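# Move part from cabinet rack to bench, then release

## Task

Lift the part off the rack inside the cabinet and set it down on the bench without moving the rack's rods from where they sit, then open the gripper to let it go.

## Robot and tools

Robot: two arms, left_arm and right_arm, each ending in a parallel two-finger gripper with a wrist camera. The fingers point along the gripper's +z axis and close along its y axis. The reported hand point (end_effector_position) sits between the finger pads, roughly 1 cm back from the tips. Arm bases in the scene frame: left_arm at (+0.033, +0.302, 0) m, quat_wxyz (+0.998, 0, 0, +0.062); right_arm at (+0.037, -0.337, 0) m, quat_wxyz (+1.000, 0, 0, +0.021).

Frame: a single scene frame for both arms. Origin on the table top midway between the arms, +x out over the table, +z up, left_arm on the +y side. The names left and right do not refer to image sides. Positions are in metres; orientations are quaternions written w first (qw, qx, qy, qz).

The 16-number row: every movement command uses this layout, one flat list covering both arms: x, y, z, qw, qx, qy, qz, opening for left_arm, then the same eight for right_arm. The x, y, z and quaternion are an absolute target pose for that gripper in the scene frame, not an offset. Opening runs from -1 (closed) to +1 (fully open, 0.094 m). Always fill in both arms even if one is idle; for an idle arm repeat the exact pose and opening it was last given, and keep resending the same quaternion for an arm whose orientation should stay fixed, since the reported one drifts.

Tools:
- execute_actions(actions): a list of up to 15 actions; each action is a list of up to 15 rows, each row applied for one 1/30 s control step. A short action repeats its final row until 15 steps are used. An empty list just returns the current state and images. If any target lies more than 0.6 m from that gripper's current position along any of its own axes, the action is rejected for both arms; if the first action fails this or anything is malformed, nothing runs.
- move(target, speed, blocking): target is one 16-number row. Each gripper travels in a straight line to its pose, all finishing together, in 0.5 to 10 s (cut off at 10 s). speed is the path's top speed in m/s, 0.002 to 0.5, default 0.25; rotation is limited to twice that in rad/s. The opening is applied at the start. Paths do not avoid obstacles or the other arm, and the real hand can lag, wander or overshoot speed, especially near full reach. With blocking=false the call returns after 0.5 s while motion continues; poll with wait(0), and call wait or stop before sending new moves or actions.
- wait(seconds): 0 to 10 s, arms keep their last command; returns early if a running move finishes.
- stop(): brakes a running move; braking needs distance, more when fast. Fingers are not stopped.
- zoom_image(camera, region): region [x0, y0, x1, y1] in pixels, at most 504x504, from one of cam_head_left, cam_head_right, cam_high, cam_low, cam_left_wrist, cam_right_wrist (all 504x504).
- read_manual(section): licence text only, no motion.
- finished_scene(scene): pass the current scene number to end it; irreversible, and the part must already be resting on the bench and released.

Controller behaviour: each control step the commanded pose is limited to 70 mm and 16 degrees from the measured pose, so far targets take several actions; after an action the arm only continues to its last limited pose. Position is favoured over orientation when both cannot be met. Arms tend to stop a centimetre or more short, usually low. Printed hand positions get less accurate at long reach. Elbows never fully straighten. Joint ranges (rad): waist -2.618 to 3.054, shoulder 0 to 3.142, elbow 0 to 3.142, wrist pitch -1.571 to 1.571, wrist yaw -1.571 to 1.571, wrist roll -2.094 to 2.094.

Reading results: the state line gives each gripper's position and quaternion. "Hand target" is the pose the controller is currently steering toward. grip_measured is the finger opening on the command scale; the last Joint positions value is that opening in metres (each gripper may be off by about 1 mm). "pose unreachable" means a clearance check altered or blocked that arm's command. HELD in step readings marks a step where that arm was held back. A move adds a "move:" line with its ending (done, off_target, moving, held, fault) and limits (paced = pose clipped; held = some steps blocked, after which the arm may speed up sharply), plus each gripper's distance to its target. Joint torques include gravity load and have per-arm offsets and noise. MOTOR HOT appears at 75 °C; at 90 °C that arm halts for 10 s; at 100 °C it goes limp and falls. FAULT lines report stops.

Gripping: to hold the part, command an opening about 0.03 under grip_measured for a firm grip, less for a lighter one. Very thin parts get less force. Occasional tugs on the held part or pushes on loose objects can happen, so grip securely.

Avoid: knocking the rack rods out of place, dropping or slamming the part, anything leaving the table, hard pushes, fast contact (force rises with speed and with how far the target is past contact), and the two arms colliding or pressing on each other. Holding a load heats motors even while idle, so do not linger.

Each tool is called as a command line: name --argument value for each argument, lists and objects as JSON in quotes; but a table of rows of numbers goes row by row, as --pt "numbers of a row", without its own name.

## Session

execute_actions --actions '[]'

Scene clock: 0.00 s.
left_arm: end_effector_position=(+0.1618, +0.4687, +0.2521) grip_measured=+1.000 end_effector_quat_wxyz=(+0.135, +0.257, +0.947, +0.136) | right_arm: end_effector_position=(+0.3281, +0.0454, +0.2382) grip_measured=+1.000 end_effector_quat_wxyz=(+0.213, -0.204, +0.722, +0.626)
Joint positions: left_arm=[ 0.956  1.138  1.418 -1.519  0.2    1.575  0.094] | right_arm=[ 0.584  1.69   1.015  0.475 -0.881  0.813  0.094]
Joint velocities: left_arm=[-0.012 -0.002  0.002 -0.051  0.007  0.007  0.   ] | right_arm=[-0.022 -0.012  0.017 -0.007  0.022  0.022  0.   ]
Joint torques (N m, as the arm reports them, + toward a larger angle): no reading
Hand target (left_arm): +0.164, +0.468, +0.258; +0.145, +0.257, +0.945, +0.144
Hand target (right_arm): +0.328, +0.045, +0.241; +0.214, -0.206, +0.721, +0.626

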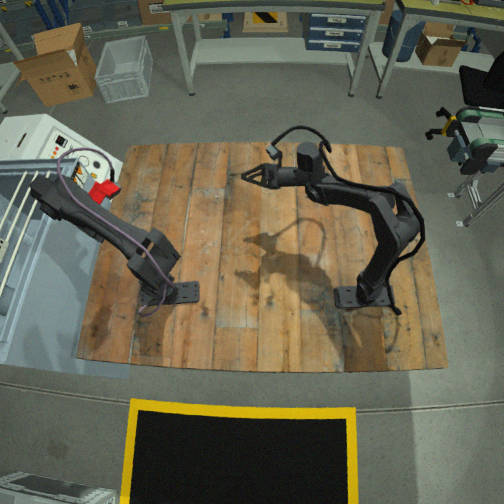

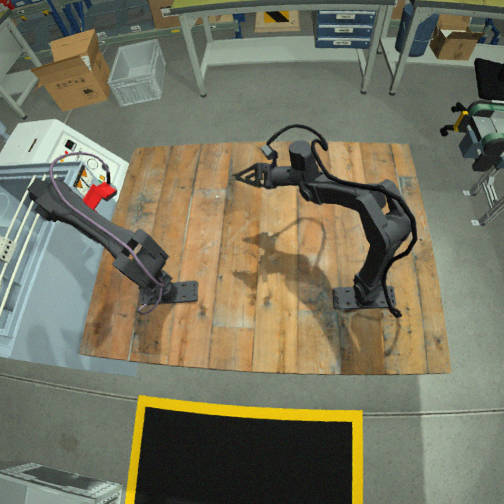

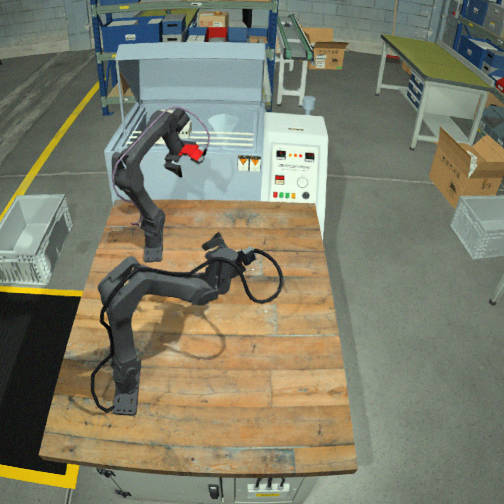

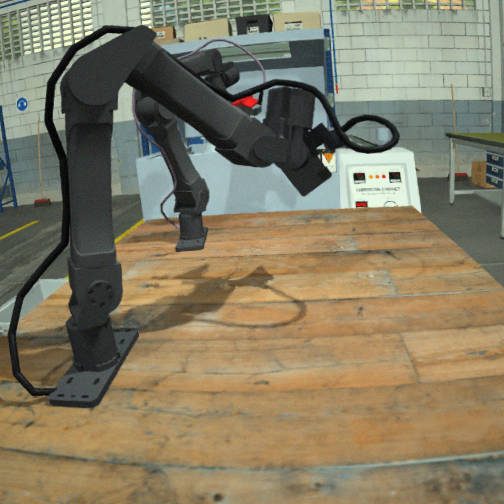

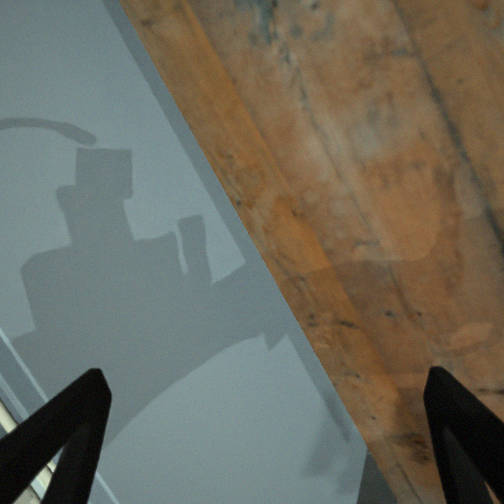

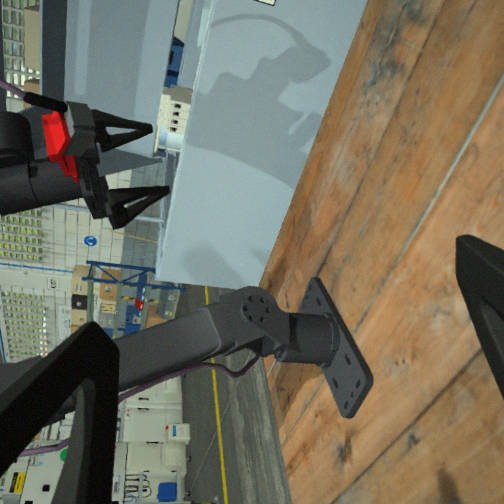

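zoom_image --camera "cam_high" --region '[90, 40, 340, 220]'

zoom_image --camera "cam_head_right" --region '[0, 120, 200, 380]'

zoom_image --camera "cam_right_wrist" --region '[100, 0, 300, 200]'

Region (90, 40, 340, 220) of cam_high's 504x504 image, scaled by 2.016, with more detail than that image has; it fills the top 363 rows of this view, and the rest is white.

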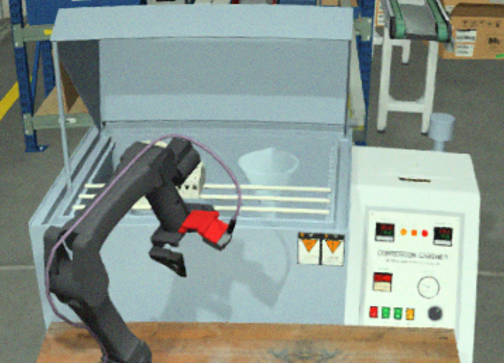

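Region (0, 120, 200, 380) of cam_head_right's 504x504 image, scaled by 1.938, with more detail than that image has; it fills the left 388 columns of this view, and the rest is white.

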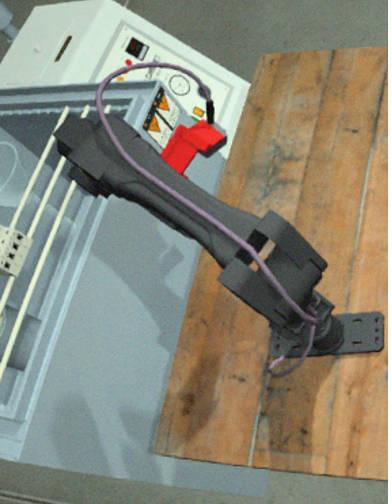

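Region (100, 0, 300, 200) of cam_right_wrist's 504x504 image, scaled by 2.520, with more detail than that image has.

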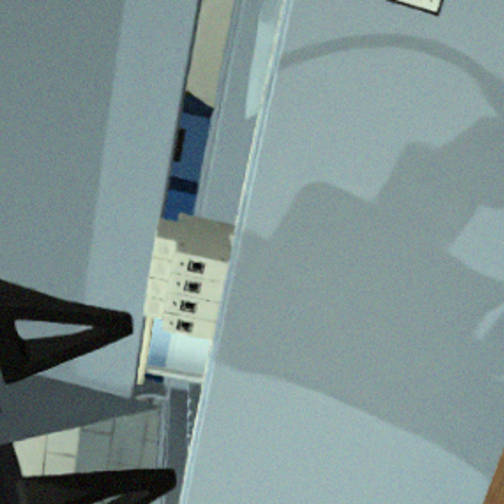

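move --target '[0.13,0.48,0.40,0.242,-0.664,0.664,0.242,1, 0.328,0.045,0.241,0.214,-0.206,0.721,0.626,1]'

Scene clock: 23.20 s.
left_arm: end_effector_position=(+0.1310, +0.4815, +0.3884) grip_measured=+1.000 end_effector_quat_wxyz=(+0.348, -0.612, +0.676, +0.218) | right_arm: end_effector_position=(+0.3281, +0.0455, +0.2383) grip_measured=+1.000 end_effector_quat_wxyz=(+0.213, -0.204, +0.722, +0.626)
Joint positions: left_arm=[ 0.562  1.061  1.798 -1.561 -0.443 -0.611  0.094] | right_arm=[ 0.584  1.69   1.015  0.476 -0.881  0.813  0.094]
Joint velocities: left_arm=[-0.012 -0.002 -0.007  0.022 -0.037 -0.037  0.   ] | right_arm=[ 0.007 -0.002 -0.007 -0.007 -0.022 -0.007  0.   ]
Joint torques (N m, as the arm reports them, + toward a larger angle): left_arm=[-0.78  0.44  7.98  1.53 -0.3  -0.07] | right_arm=[-0.16 -8.99  7.1   1.77 -0.16 -0.04]
Hand target (left_arm): +0.130, +0.482, +0.399; +0.361, -0.612, +0.668, +0.221
Hand target (right_arm): +0.328, +0.045, +0.241; +0.214, -0.206, +0.721, +0.626
Off the commanded pose (left_arm): 0.012 m, 14 deg.
Off the commanded pose (right_arm): 0.003 m, 0 deg.
joint sent to its limit (left arm) — the command would take joint 4 (wrist pitch) past its lower limit, so that joint was sent only as far as its limit.
move: off_target (left_arm)

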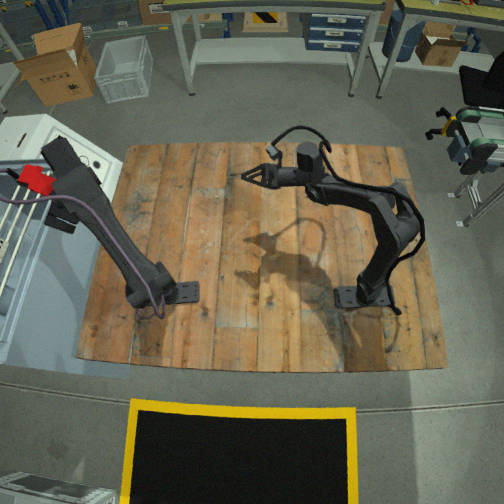

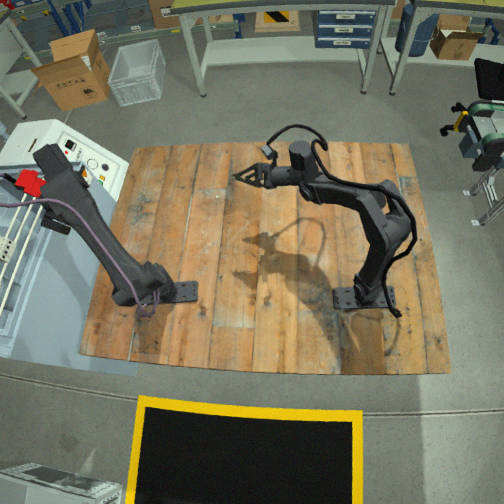

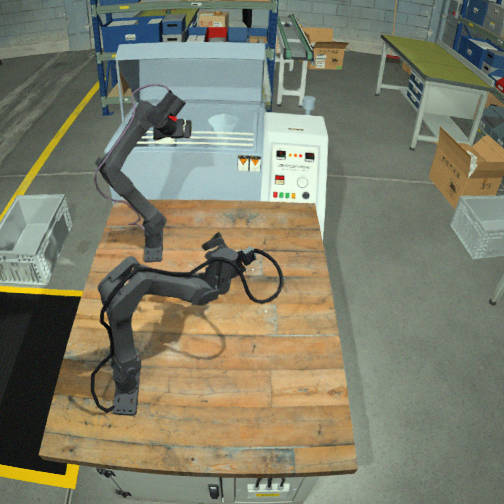

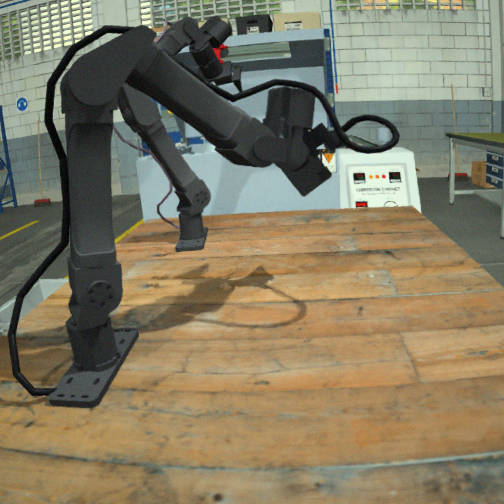

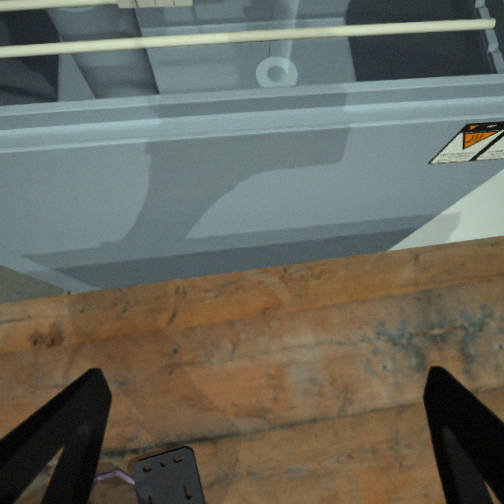

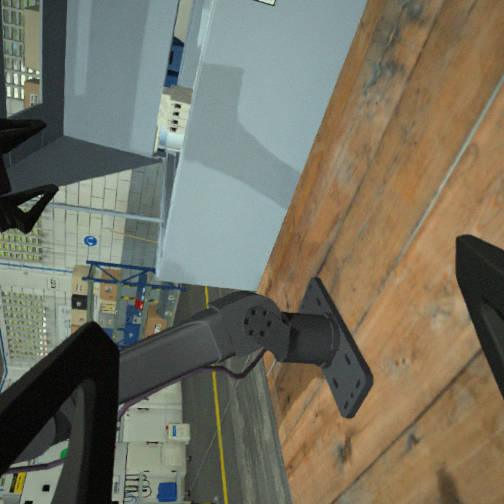

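move --target '[0.11,0.64,0.40,0.299,-0.641,0.641,0.299,1, 0.328,0.045,0.241,0.214,-0.206,0.721,0.626,1]' --speed 0.15

Scene clock: 27.90 s.
left_arm: end_effector_position=(+0.1137, +0.6342, +0.3791) grip_measured=+1.000 end_effector_quat_wxyz=(+0.271, -0.645, +0.656, +0.282) | right_arm: end_effector_position=(+0.3281, +0.0455, +0.2383) grip_measured=+1.000 end_effector_quat_wxyz=(+0.213, -0.204, +0.722, +0.626)
Joint positions: left_arm=[ 1.062  1.45   1.966 -1.324 -0.281 -0.255  0.094] | right_arm=[ 0.584  1.69   1.015  0.476 -0.881  0.813  0.094]
Joint velocities: left_arm=[-0.017 -0.002 -0.012 -0.007  0.022  0.007  0.   ] | right_arm=[ 0.012  0.022  0.012  0.007  0.022 -0.037  0.   ]
Joint torques (N m, as the arm reports them, + toward a larger angle): left_arm=[ 0.81 -3.97  9.42  1.93 -0.09  0.04] | right_arm=[-0.15 -8.99  7.11  1.77 -0.17 -0.04]
Hand target (left_arm): +0.112, +0.639, +0.400; -0.300, +0.641, -0.640, -0.299
Hand target (right_arm): +0.328, +0.045, +0.241; +0.214, -0.206, +0.721, +0.626
Off the commanded pose (left_arm): 0.022 m, 4 deg.
Off the commanded pose (right_arm): 0.003 m, 0 deg.
move: off_target (left_arm)

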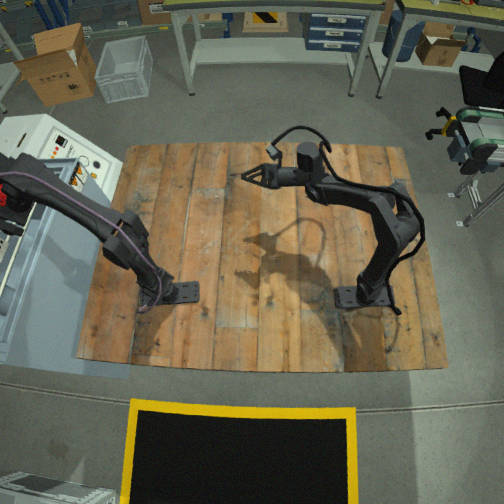

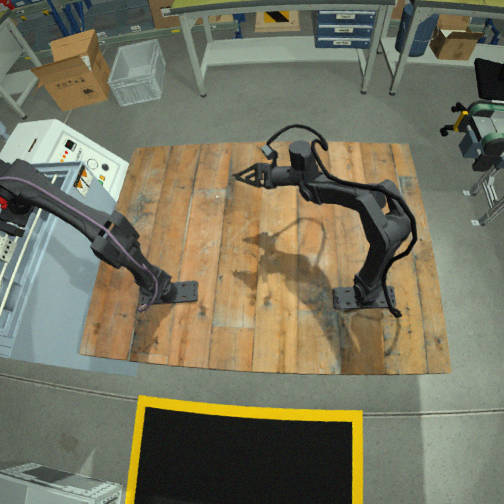

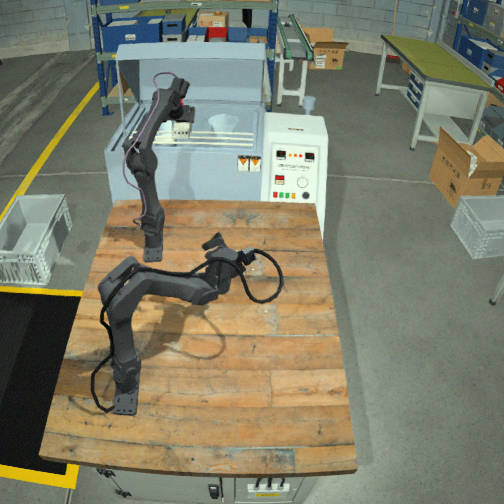

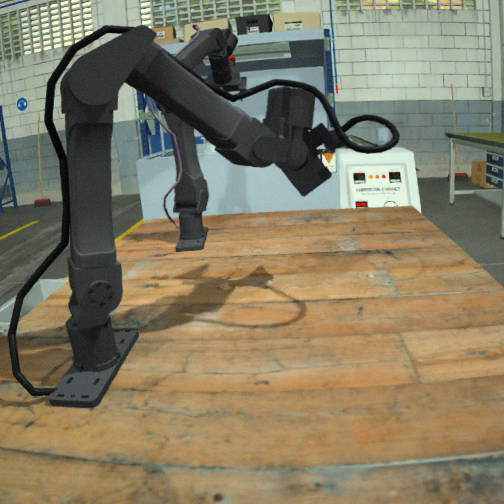

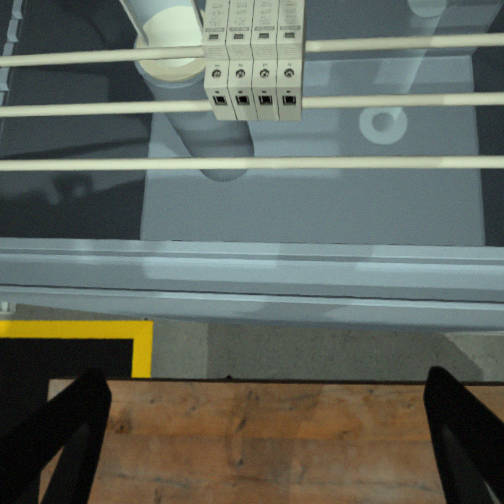

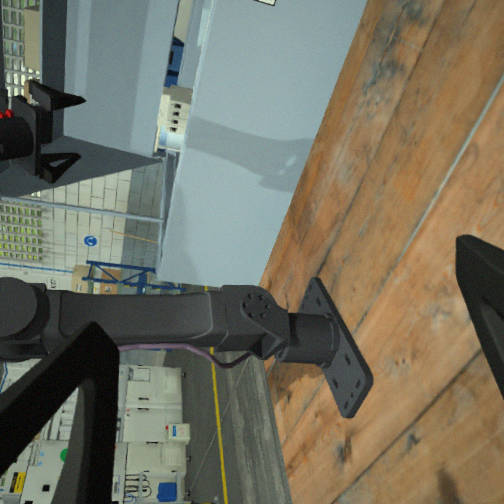

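move --target '[0.11,0.75,0.37,0.299,-0.641,0.641,0.299,1, 0.328,0.045,0.241,0.214,-0.206,0.721,0.626,1]' --speed 0.12

zoom_image --camera "cam_high" --region '[100, 40, 280, 200]'

Scene clock: 42.10 s.
left_arm: end_effector_position=(+0.1132, +0.7423, +0.3424) grip_measured=+1.000 end_effector_quat_wxyz=(+0.265, -0.649, +0.657, +0.277) | right_arm: end_effector_position=(+0.3281, +0.0455, +0.2383) grip_measured=+1.000 end_effector_quat_wxyz=(+0.213, -0.204, +0.722, +0.626)
Joint positions: left_arm=[ 1.189  1.749  2.099 -1.153 -0.192 -0.167  0.094] | right_arm=[ 0.584  1.69   1.015  0.476 -0.881  0.813  0.094]
Joint velocities: left_arm=[ 0.022  0.002 -0.007  0.022 -0.037 -0.066  0.   ] | right_arm=[-0.002 -0.022 -0.017  0.022 -0.037  0.037  0.   ]
Joint torques (N m, as the arm reports them, + toward a larger angle): left_arm=[ 0.64 -7.21 10.66  1.97 -0.06  0.05] | right_arm=[-0.16 -8.99  7.11  1.77 -0.16 -0.04]
Hand target (left_arm): +0.111, +0.748, +0.370; -0.299, +0.640, -0.641, -0.299
Hand target (right_arm): +0.328, +0.045, +0.241; +0.214, -0.206, +0.721, +0.626
Off the commanded pose (left_arm): 0.029 m, 5 deg.
Off the commanded pose (right_arm): 0.003 m, 0 deg.
move: off_target (left_arm)

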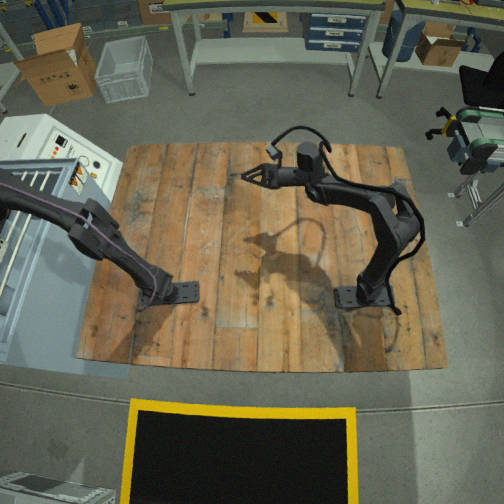

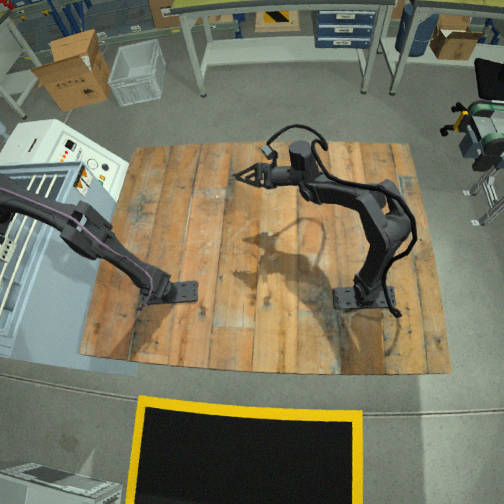

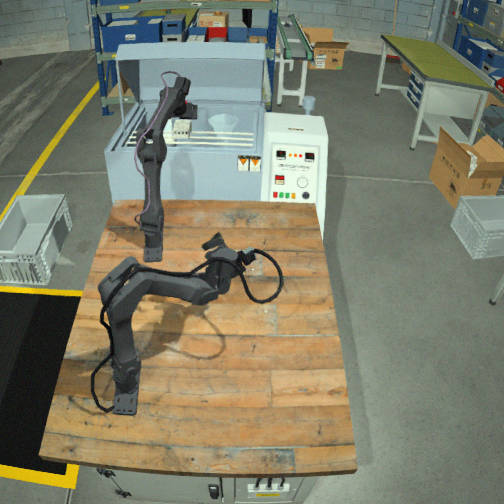

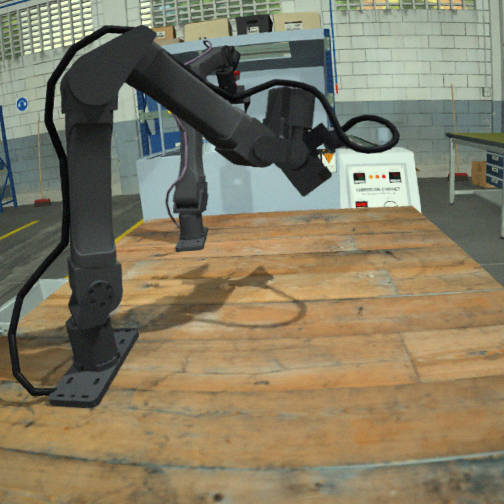

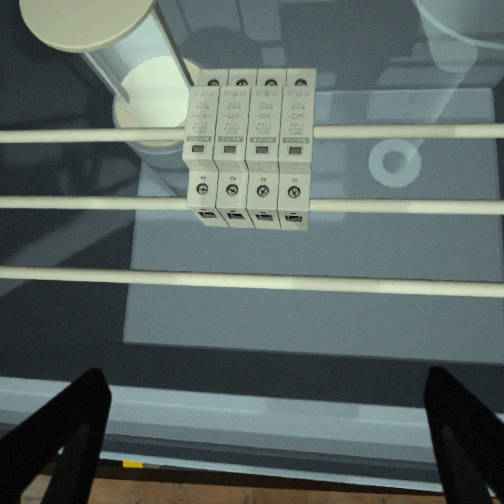

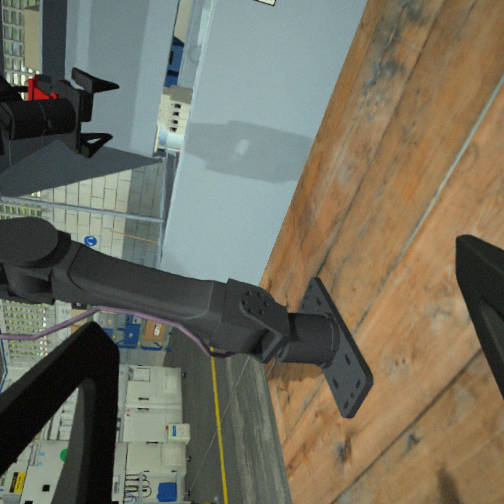

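Region (100, 40, 280, 200) of cam_high's 504x504 image, scaled by 2.800, with more detail than that image has.

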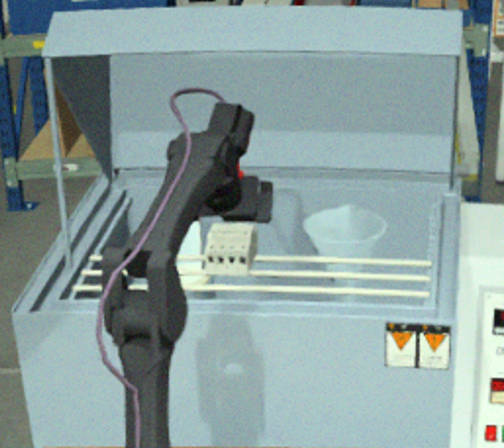

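move --target '[0.093,0.85,0.325,0.299,-0.641,0.641,0.299,1, 0.328,0.045,0.241,0.214,-0.206,0.721,0.626,1]' --speed 0.1

Scene clock: 54.13 s.
left_arm: end_effector_position=(+0.0971, +0.8441, +0.3006) grip_measured=+1.000 end_effector_quat_wxyz=(+0.273, -0.649, +0.653, +0.279) | right_arm: end_effector_position=(+0.3281, +0.0455, +0.2383) grip_measured=+1.000 end_effector_quat_wxyz=(+0.213, -0.204, +0.722, +0.626)
Joint positions: left_arm=[ 1.29   2.089  2.371 -1.059 -0.118 -0.101  0.094] | right_arm=[ 0.584  1.69   1.015  0.476 -0.881  0.813  0.094]
Joint velocities: left_arm=[-0.022 -0.007  0.017 -0.066  0.007 -0.022  0.   ] | right_arm=[ 0.022 -0.007 -0.002 -0.037 -0.007  0.007  0.   ]
Joint torques (N m, as the arm reports them, + toward a larger angle): left_arm=[ 0.61 -9.91 10.63  1.91 -0.02  0.04] | right_arm=[-0.16 -8.99  7.11  1.77 -0.16 -0.04]
Hand target (left_arm): +0.094, +0.849, +0.326; -0.299, +0.640, -0.641, -0.300
Hand target (right_arm): +0.328, +0.045, +0.241; +0.214, -0.206, +0.721, +0.626
Off the commanded pose (left_arm): 0.025 m, 4 deg.
Off the commanded pose (right_arm): 0.003 m, 0 deg.
move: off_target (left_arm)

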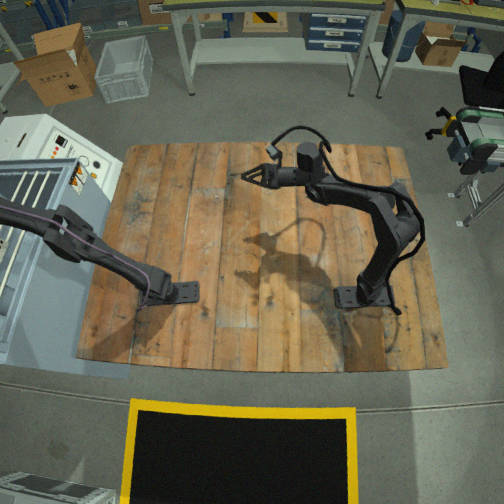

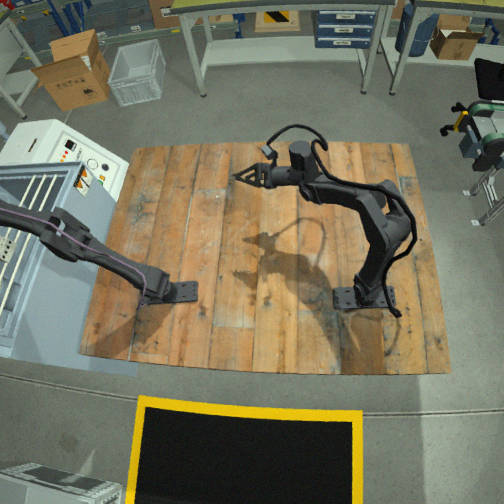

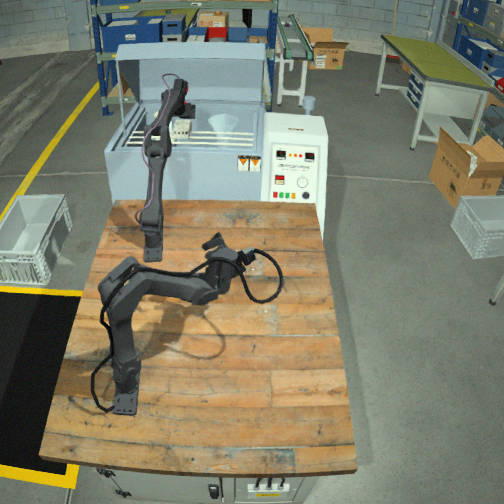

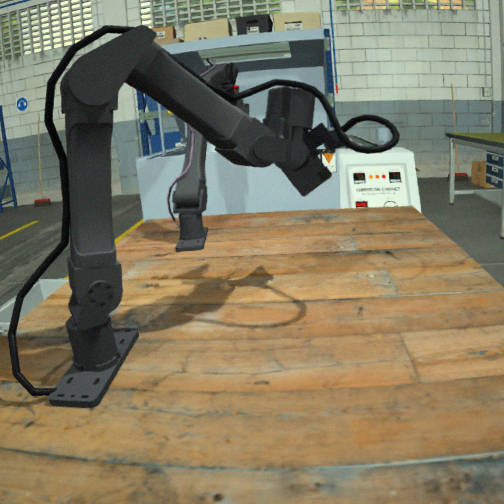

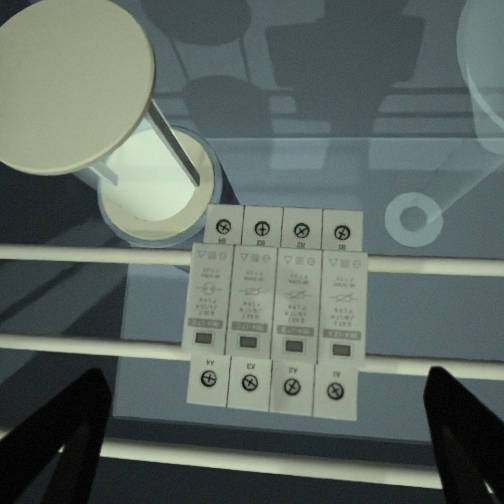

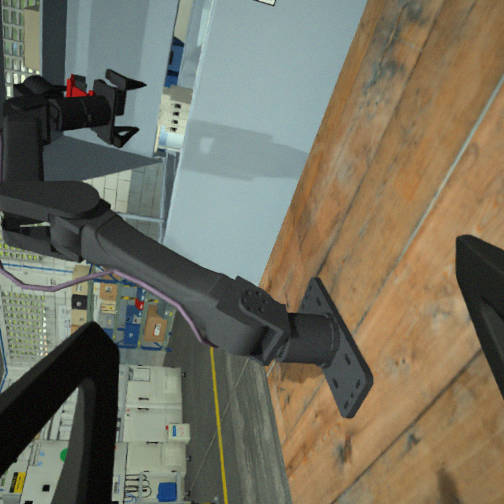

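move --target '[0.093,0.87,0.287,0.299,-0.641,0.641,0.299,1, 0.328,0.045,0.241,0.214,-0.206,0.721,0.626,1]' --speed 0.05

Scene clock: 58.80 s.
left_arm: end_effector_position=(+0.0969, +0.8642, +0.2819) grip_measured=+1.000 end_effector_quat_wxyz=(+0.288, -0.644, +0.647, +0.289) | right_arm: end_effector_position=(+0.3281, +0.0455, +0.2383) grip_measured=+1.000 end_effector_quat_wxyz=(+0.213, -0.204, +0.722, +0.626)
Joint positions: left_arm=[ 1.298  2.089  2.257 -0.903 -0.111 -0.095  0.094] | right_arm=[ 0.584  1.69   1.015  0.476 -0.881  0.813  0.094]
Joint velocities: left_arm=[-0.007  0.002 -0.022 -0.007  0.051 -0.037  0.   ] | right_arm=[ 0.002 -0.007 -0.007  0.022  0.022 -0.022  0.   ]
Joint torques (N m, as the arm reports them, + toward a larger angle): left_arm=[  0.56 -10.08   6.3    2.09   0.01   0.05] | right_arm=[-0.16 -8.98  7.11  1.77 -0.16 -0.04]
Hand target (left_arm): +0.093, +0.870, +0.287; -0.298, +0.641, -0.641, -0.299
Hand target (right_arm): +0.328, +0.045, +0.241; +0.214, -0.206, +0.721, +0.626
Off the commanded pose (left_arm): 0.009 m, 2 deg.
Off the commanded pose (right_arm): 0.003 m, 0 deg.
move: done

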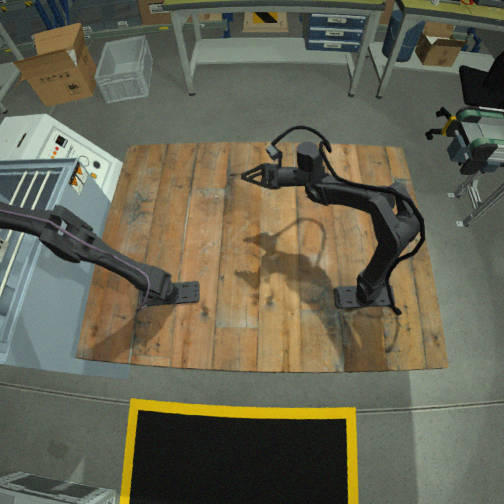

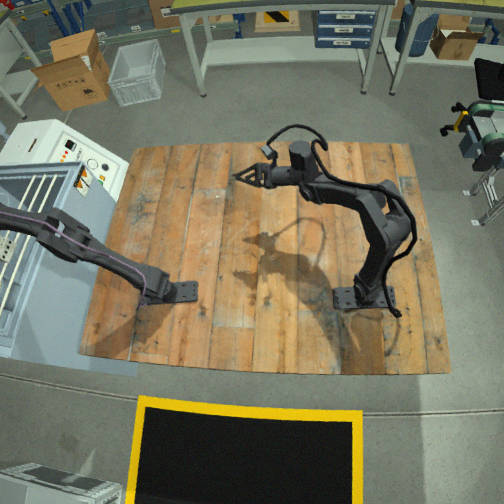

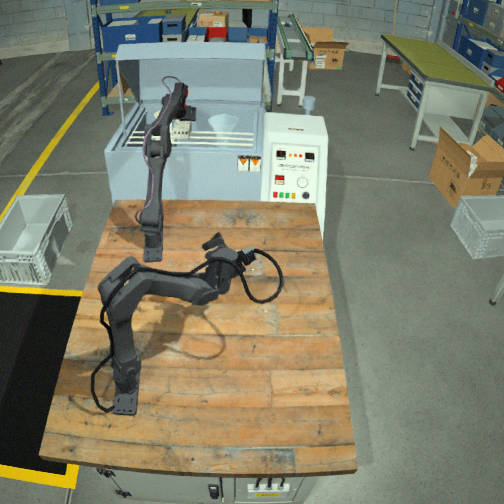

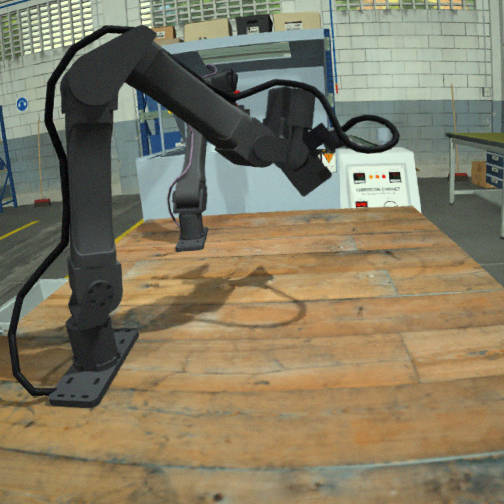

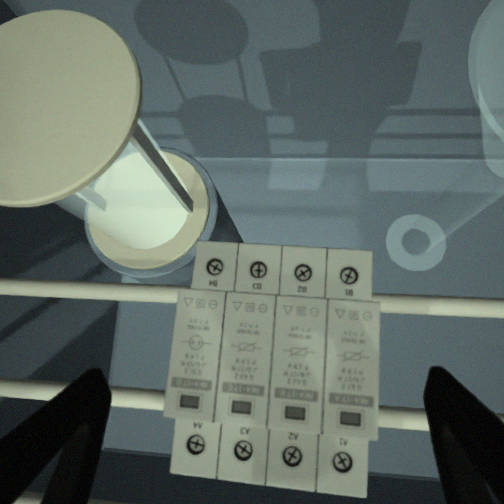

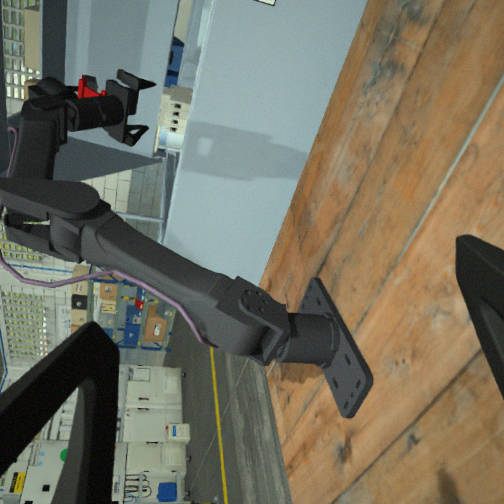

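move --target '[0.093,0.875,0.233,0.299,-0.641,0.641,0.299,1, 0.328,0.045,0.241,0.214,-0.206,0.721,0.626,1]' --speed 0.04

Scene clock: 67.03 s.
left_arm: end_effector_position=(+0.0983, +0.8721, +0.2062) grip_measured=+1.000 end_effector_quat_wxyz=(+0.273, -0.648, +0.654, +0.278) | right_arm: end_effector_position=(+0.3281, +0.0455, +0.2383) grip_measured=+1.000 end_effector_quat_wxyz=(+0.213, -0.204, +0.722, +0.626)
Joint positions: left_arm=[ 1.298  2.071  1.946 -0.651 -0.11  -0.094  0.094] | right_arm=[ 0.584  1.69   1.015  0.476 -0.881  0.813  0.094]
Joint velocities: left_arm=[-0.007 -0.002 -0.017 -0.022 -0.007 -0.022  0.   ] | right_arm=[-0.007  0.002 -0.022 -0.007 -0.051 -0.007  0.   ]
Joint torques (N m, as the arm reports them, + toward a larger angle): left_arm=[  0.79 -12.95   6.86   2.02  -0.01   0.03] | right_arm=[-0.16 -8.99  7.11  1.77 -0.16 -0.04]
Hand target (left_arm): +0.093, +0.874, +0.233; -0.298, +0.641, -0.641, -0.299
Hand target (right_arm): +0.328, +0.045, +0.241; +0.214, -0.206, +0.721, +0.626
Off the commanded pose (left_arm): 0.027 m, 4 deg.
Off the commanded pose (right_arm): 0.003 m, 0 deg.
move: off_target (left_arm)

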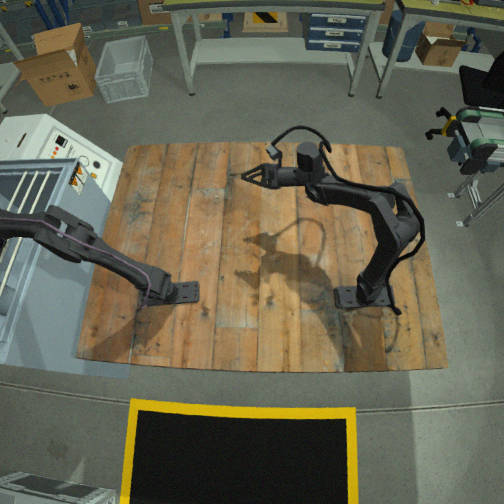

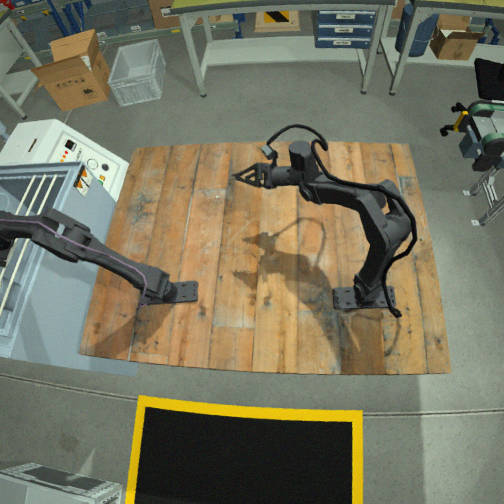

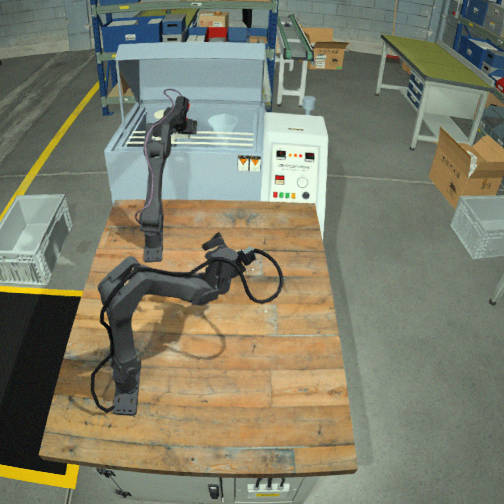

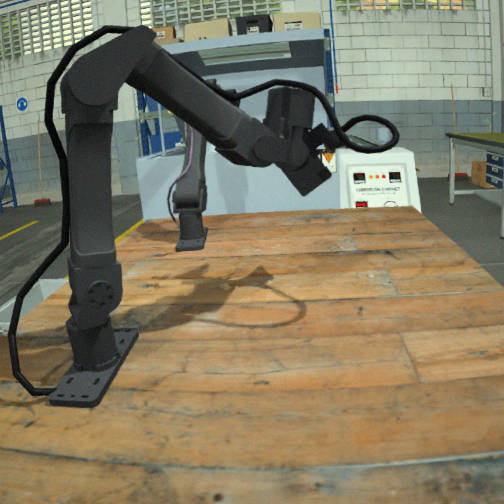

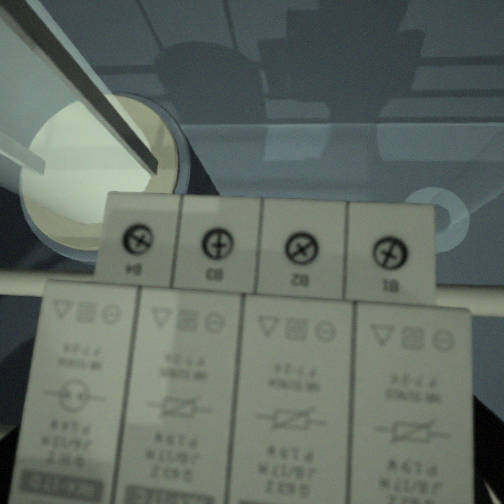

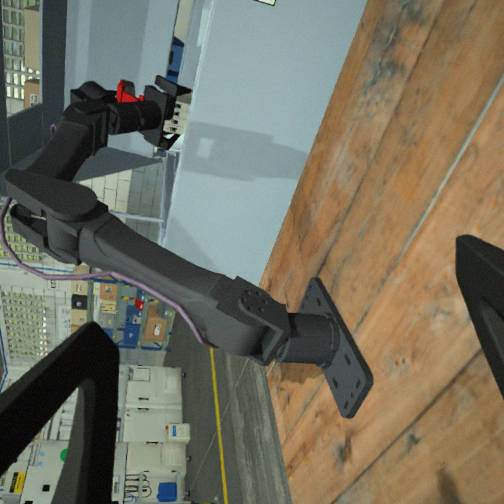

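move --target '[0.093,0.875,0.245,0.299,-0.641,0.641,0.299,1, 0.328,0.045,0.241,0.214,-0.206,0.721,0.626,1]' --speed 0.04

Scene clock: 70.63 s.
left_arm: end_effector_position=(+0.0980, +0.8697, +0.2038) grip_measured=+1.000 end_effector_quat_wxyz=(+0.268, -0.650, +0.656, +0.274) | right_arm: end_effector_position=(+0.3281, +0.0455, +0.2383) grip_measured=+1.000 end_effector_quat_wxyz=(+0.213, -0.204, +0.722, +0.626)
Joint positions: left_arm=[ 1.298  2.071  1.946 -0.665 -0.11  -0.094  0.094] | right_arm=[ 0.584  1.69   1.015  0.476 -0.881  0.813  0.094]
Joint velocities: left_arm=[ 0.002 -0.002 -0.017 -0.022  0.022 -0.007  0.   ] | right_arm=[ 0.002 -0.022 -0.012 -0.007 -0.051  0.007  0.   ]
Joint torques (N m, as the arm reports them, + toward a larger angle): left_arm=[  0.81 -12.37  11.81   1.68   0.     0.04] | right_arm=[-0.15 -8.99  7.11  1.77 -0.17 -0.04]
Hand target (left_arm): +0.093, +0.873, +0.245; -0.299, +0.641, -0.641, -0.300
Hand target (right_arm): +0.328, +0.045, +0.241; +0.214, -0.206, +0.721, +0.626
Off the commanded pose (left_arm): 0.042 m, 5 deg.
Off the commanded pose (right_arm): 0.003 m, 0 deg.
move: off_target (left_arm)

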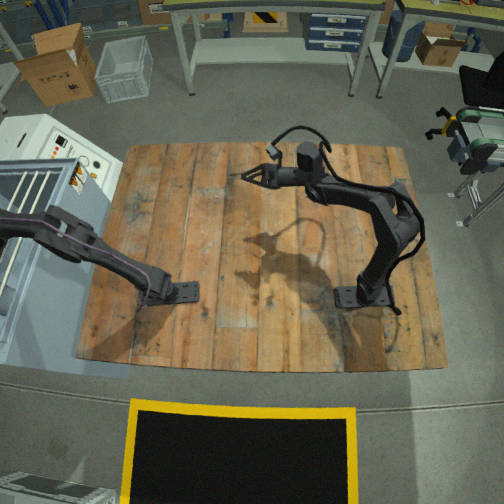

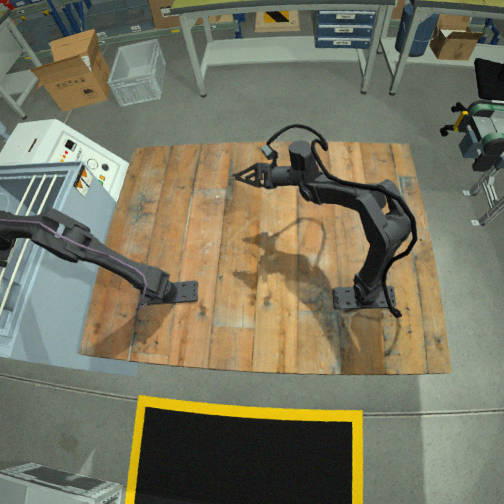

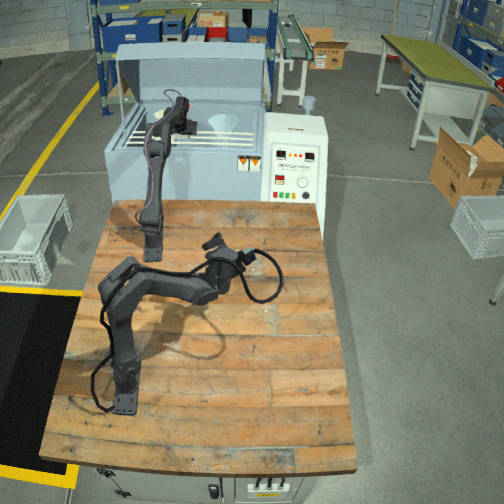

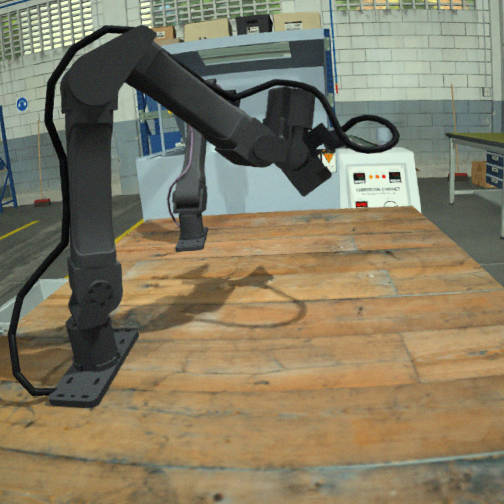

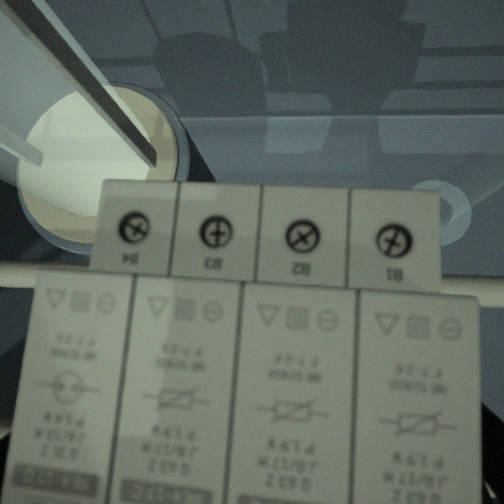

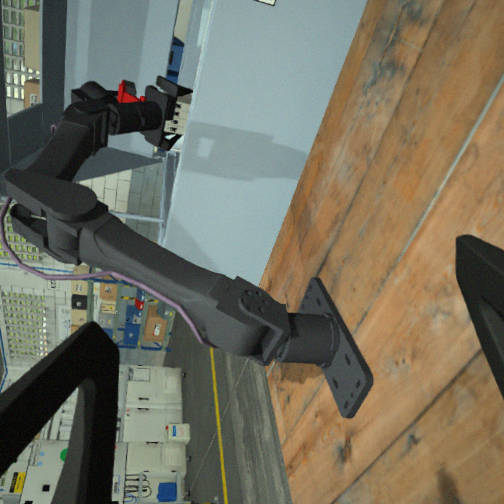

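execute_actions --actions '[[[0.093,0.875,0.25,0.299,-0.641,0.641,0.299,1, 0.328,0.045,0.241,0.214,-0.206,0.721,0.626,1],[0.093,0.875,0.253,0.299,-0.641,0.641,0.299,1, 0.328,0.045,0.241,0.214,-0.206,0.721,0.626,1],[0.093,0.875,0.256,0.299,-0.641,0.641,0.299,1, 0.328,0.045,0.241,0.214,-0.206,0.721,0.626,1]]]'

Scene clock: 73.60 s.
left_arm: end_effector_position=(+0.0984, +0.8718, +0.2282) grip_measured=+1.000 end_effector_quat_wxyz=(+0.279, -0.646, +0.652, +0.282) | right_arm: end_effector_position=(+0.3281, +0.0455, +0.2383) grip_measured=+1.000 end_effector_quat_wxyz=(+0.213, -0.204, +0.722, +0.626)
Joint positions: left_arm=[ 1.298  2.071  2.024 -0.713 -0.11  -0.093  0.094] | right_arm=[ 0.584  1.69   1.015  0.476 -0.881  0.813  0.094]
Joint velocities: left_arm=[-0.007 -0.007 -0.002 -0.095 -0.095 -0.037  0.   ] | right_arm=[-0.027 -0.012 -0.002  0.007  0.007 -0.022  0.   ]
Joint torques (N m, as the arm reports them, + toward a larger angle): left_arm=[  0.77 -11.18  11.28   1.73   0.     0.03] | right_arm=[-0.15 -8.99  7.11  1.77 -0.16 -0.04]
Hand target (left_arm): +0.093, +0.875, +0.256; -0.299, +0.640, -0.641, -0.300
Hand target (right_arm): +0.328, +0.045, +0.241; +0.214, -0.206, +0.721, +0.626
Off the commanded pose (left_arm): 0.028 m, 3 deg.
Off the commanded pose (right_arm): 0.003 m, 0 deg.
Step readings (end_effector_position):
0: left_arm (+0.0980, +0.8697, +0.2038) | right_arm (+0.3281, +0.0455, +0.2383)
1: left_arm (+0.0980, +0.8695, +0.2048) | right_arm (+0.3281, +0.0455, +0.2383)
2: left_arm (+0.0980, +0.8690, +0.2061) | right_arm (+0.3281, +0.0455, +0.2383)
4: left_arm (+0.0979, +0.8690, +0.2122) | right_arm (+0.3281, +0.0455, +0.2383)
8: left_arm (+0.0985, +0.8729, +0.2270) | right_arm (+0.3281, +0.0455, +0.2383)
15: end_effector_position above

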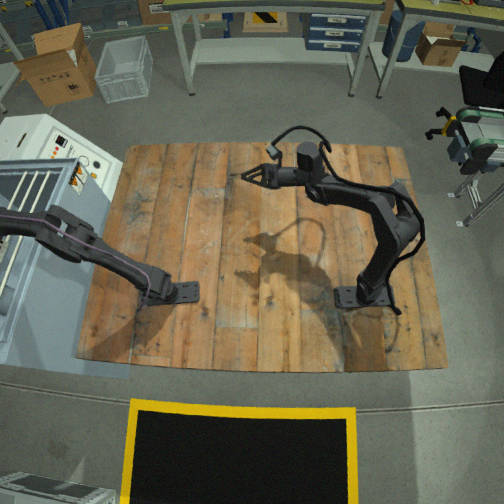

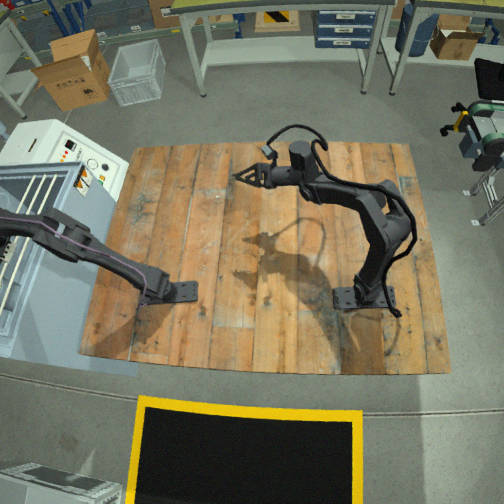

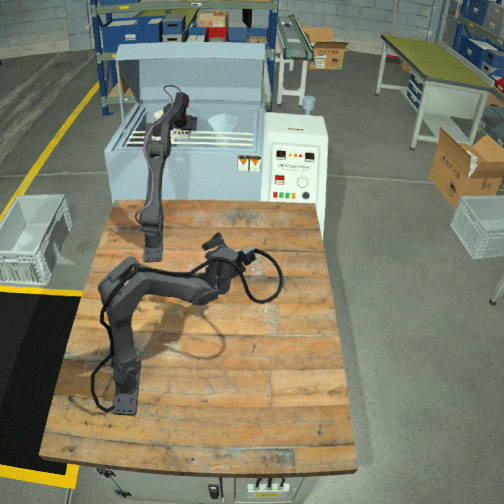

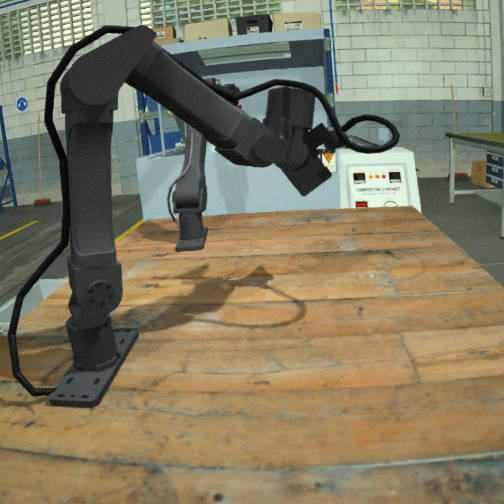

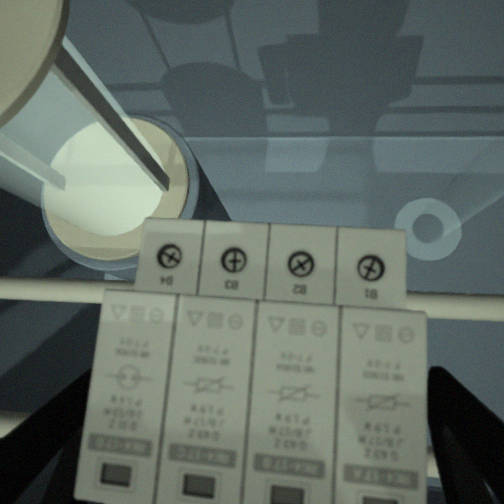

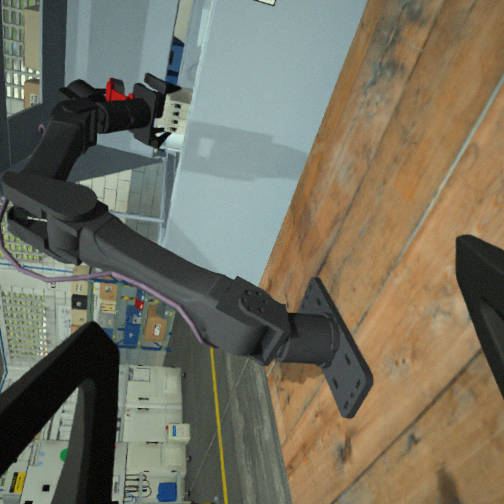

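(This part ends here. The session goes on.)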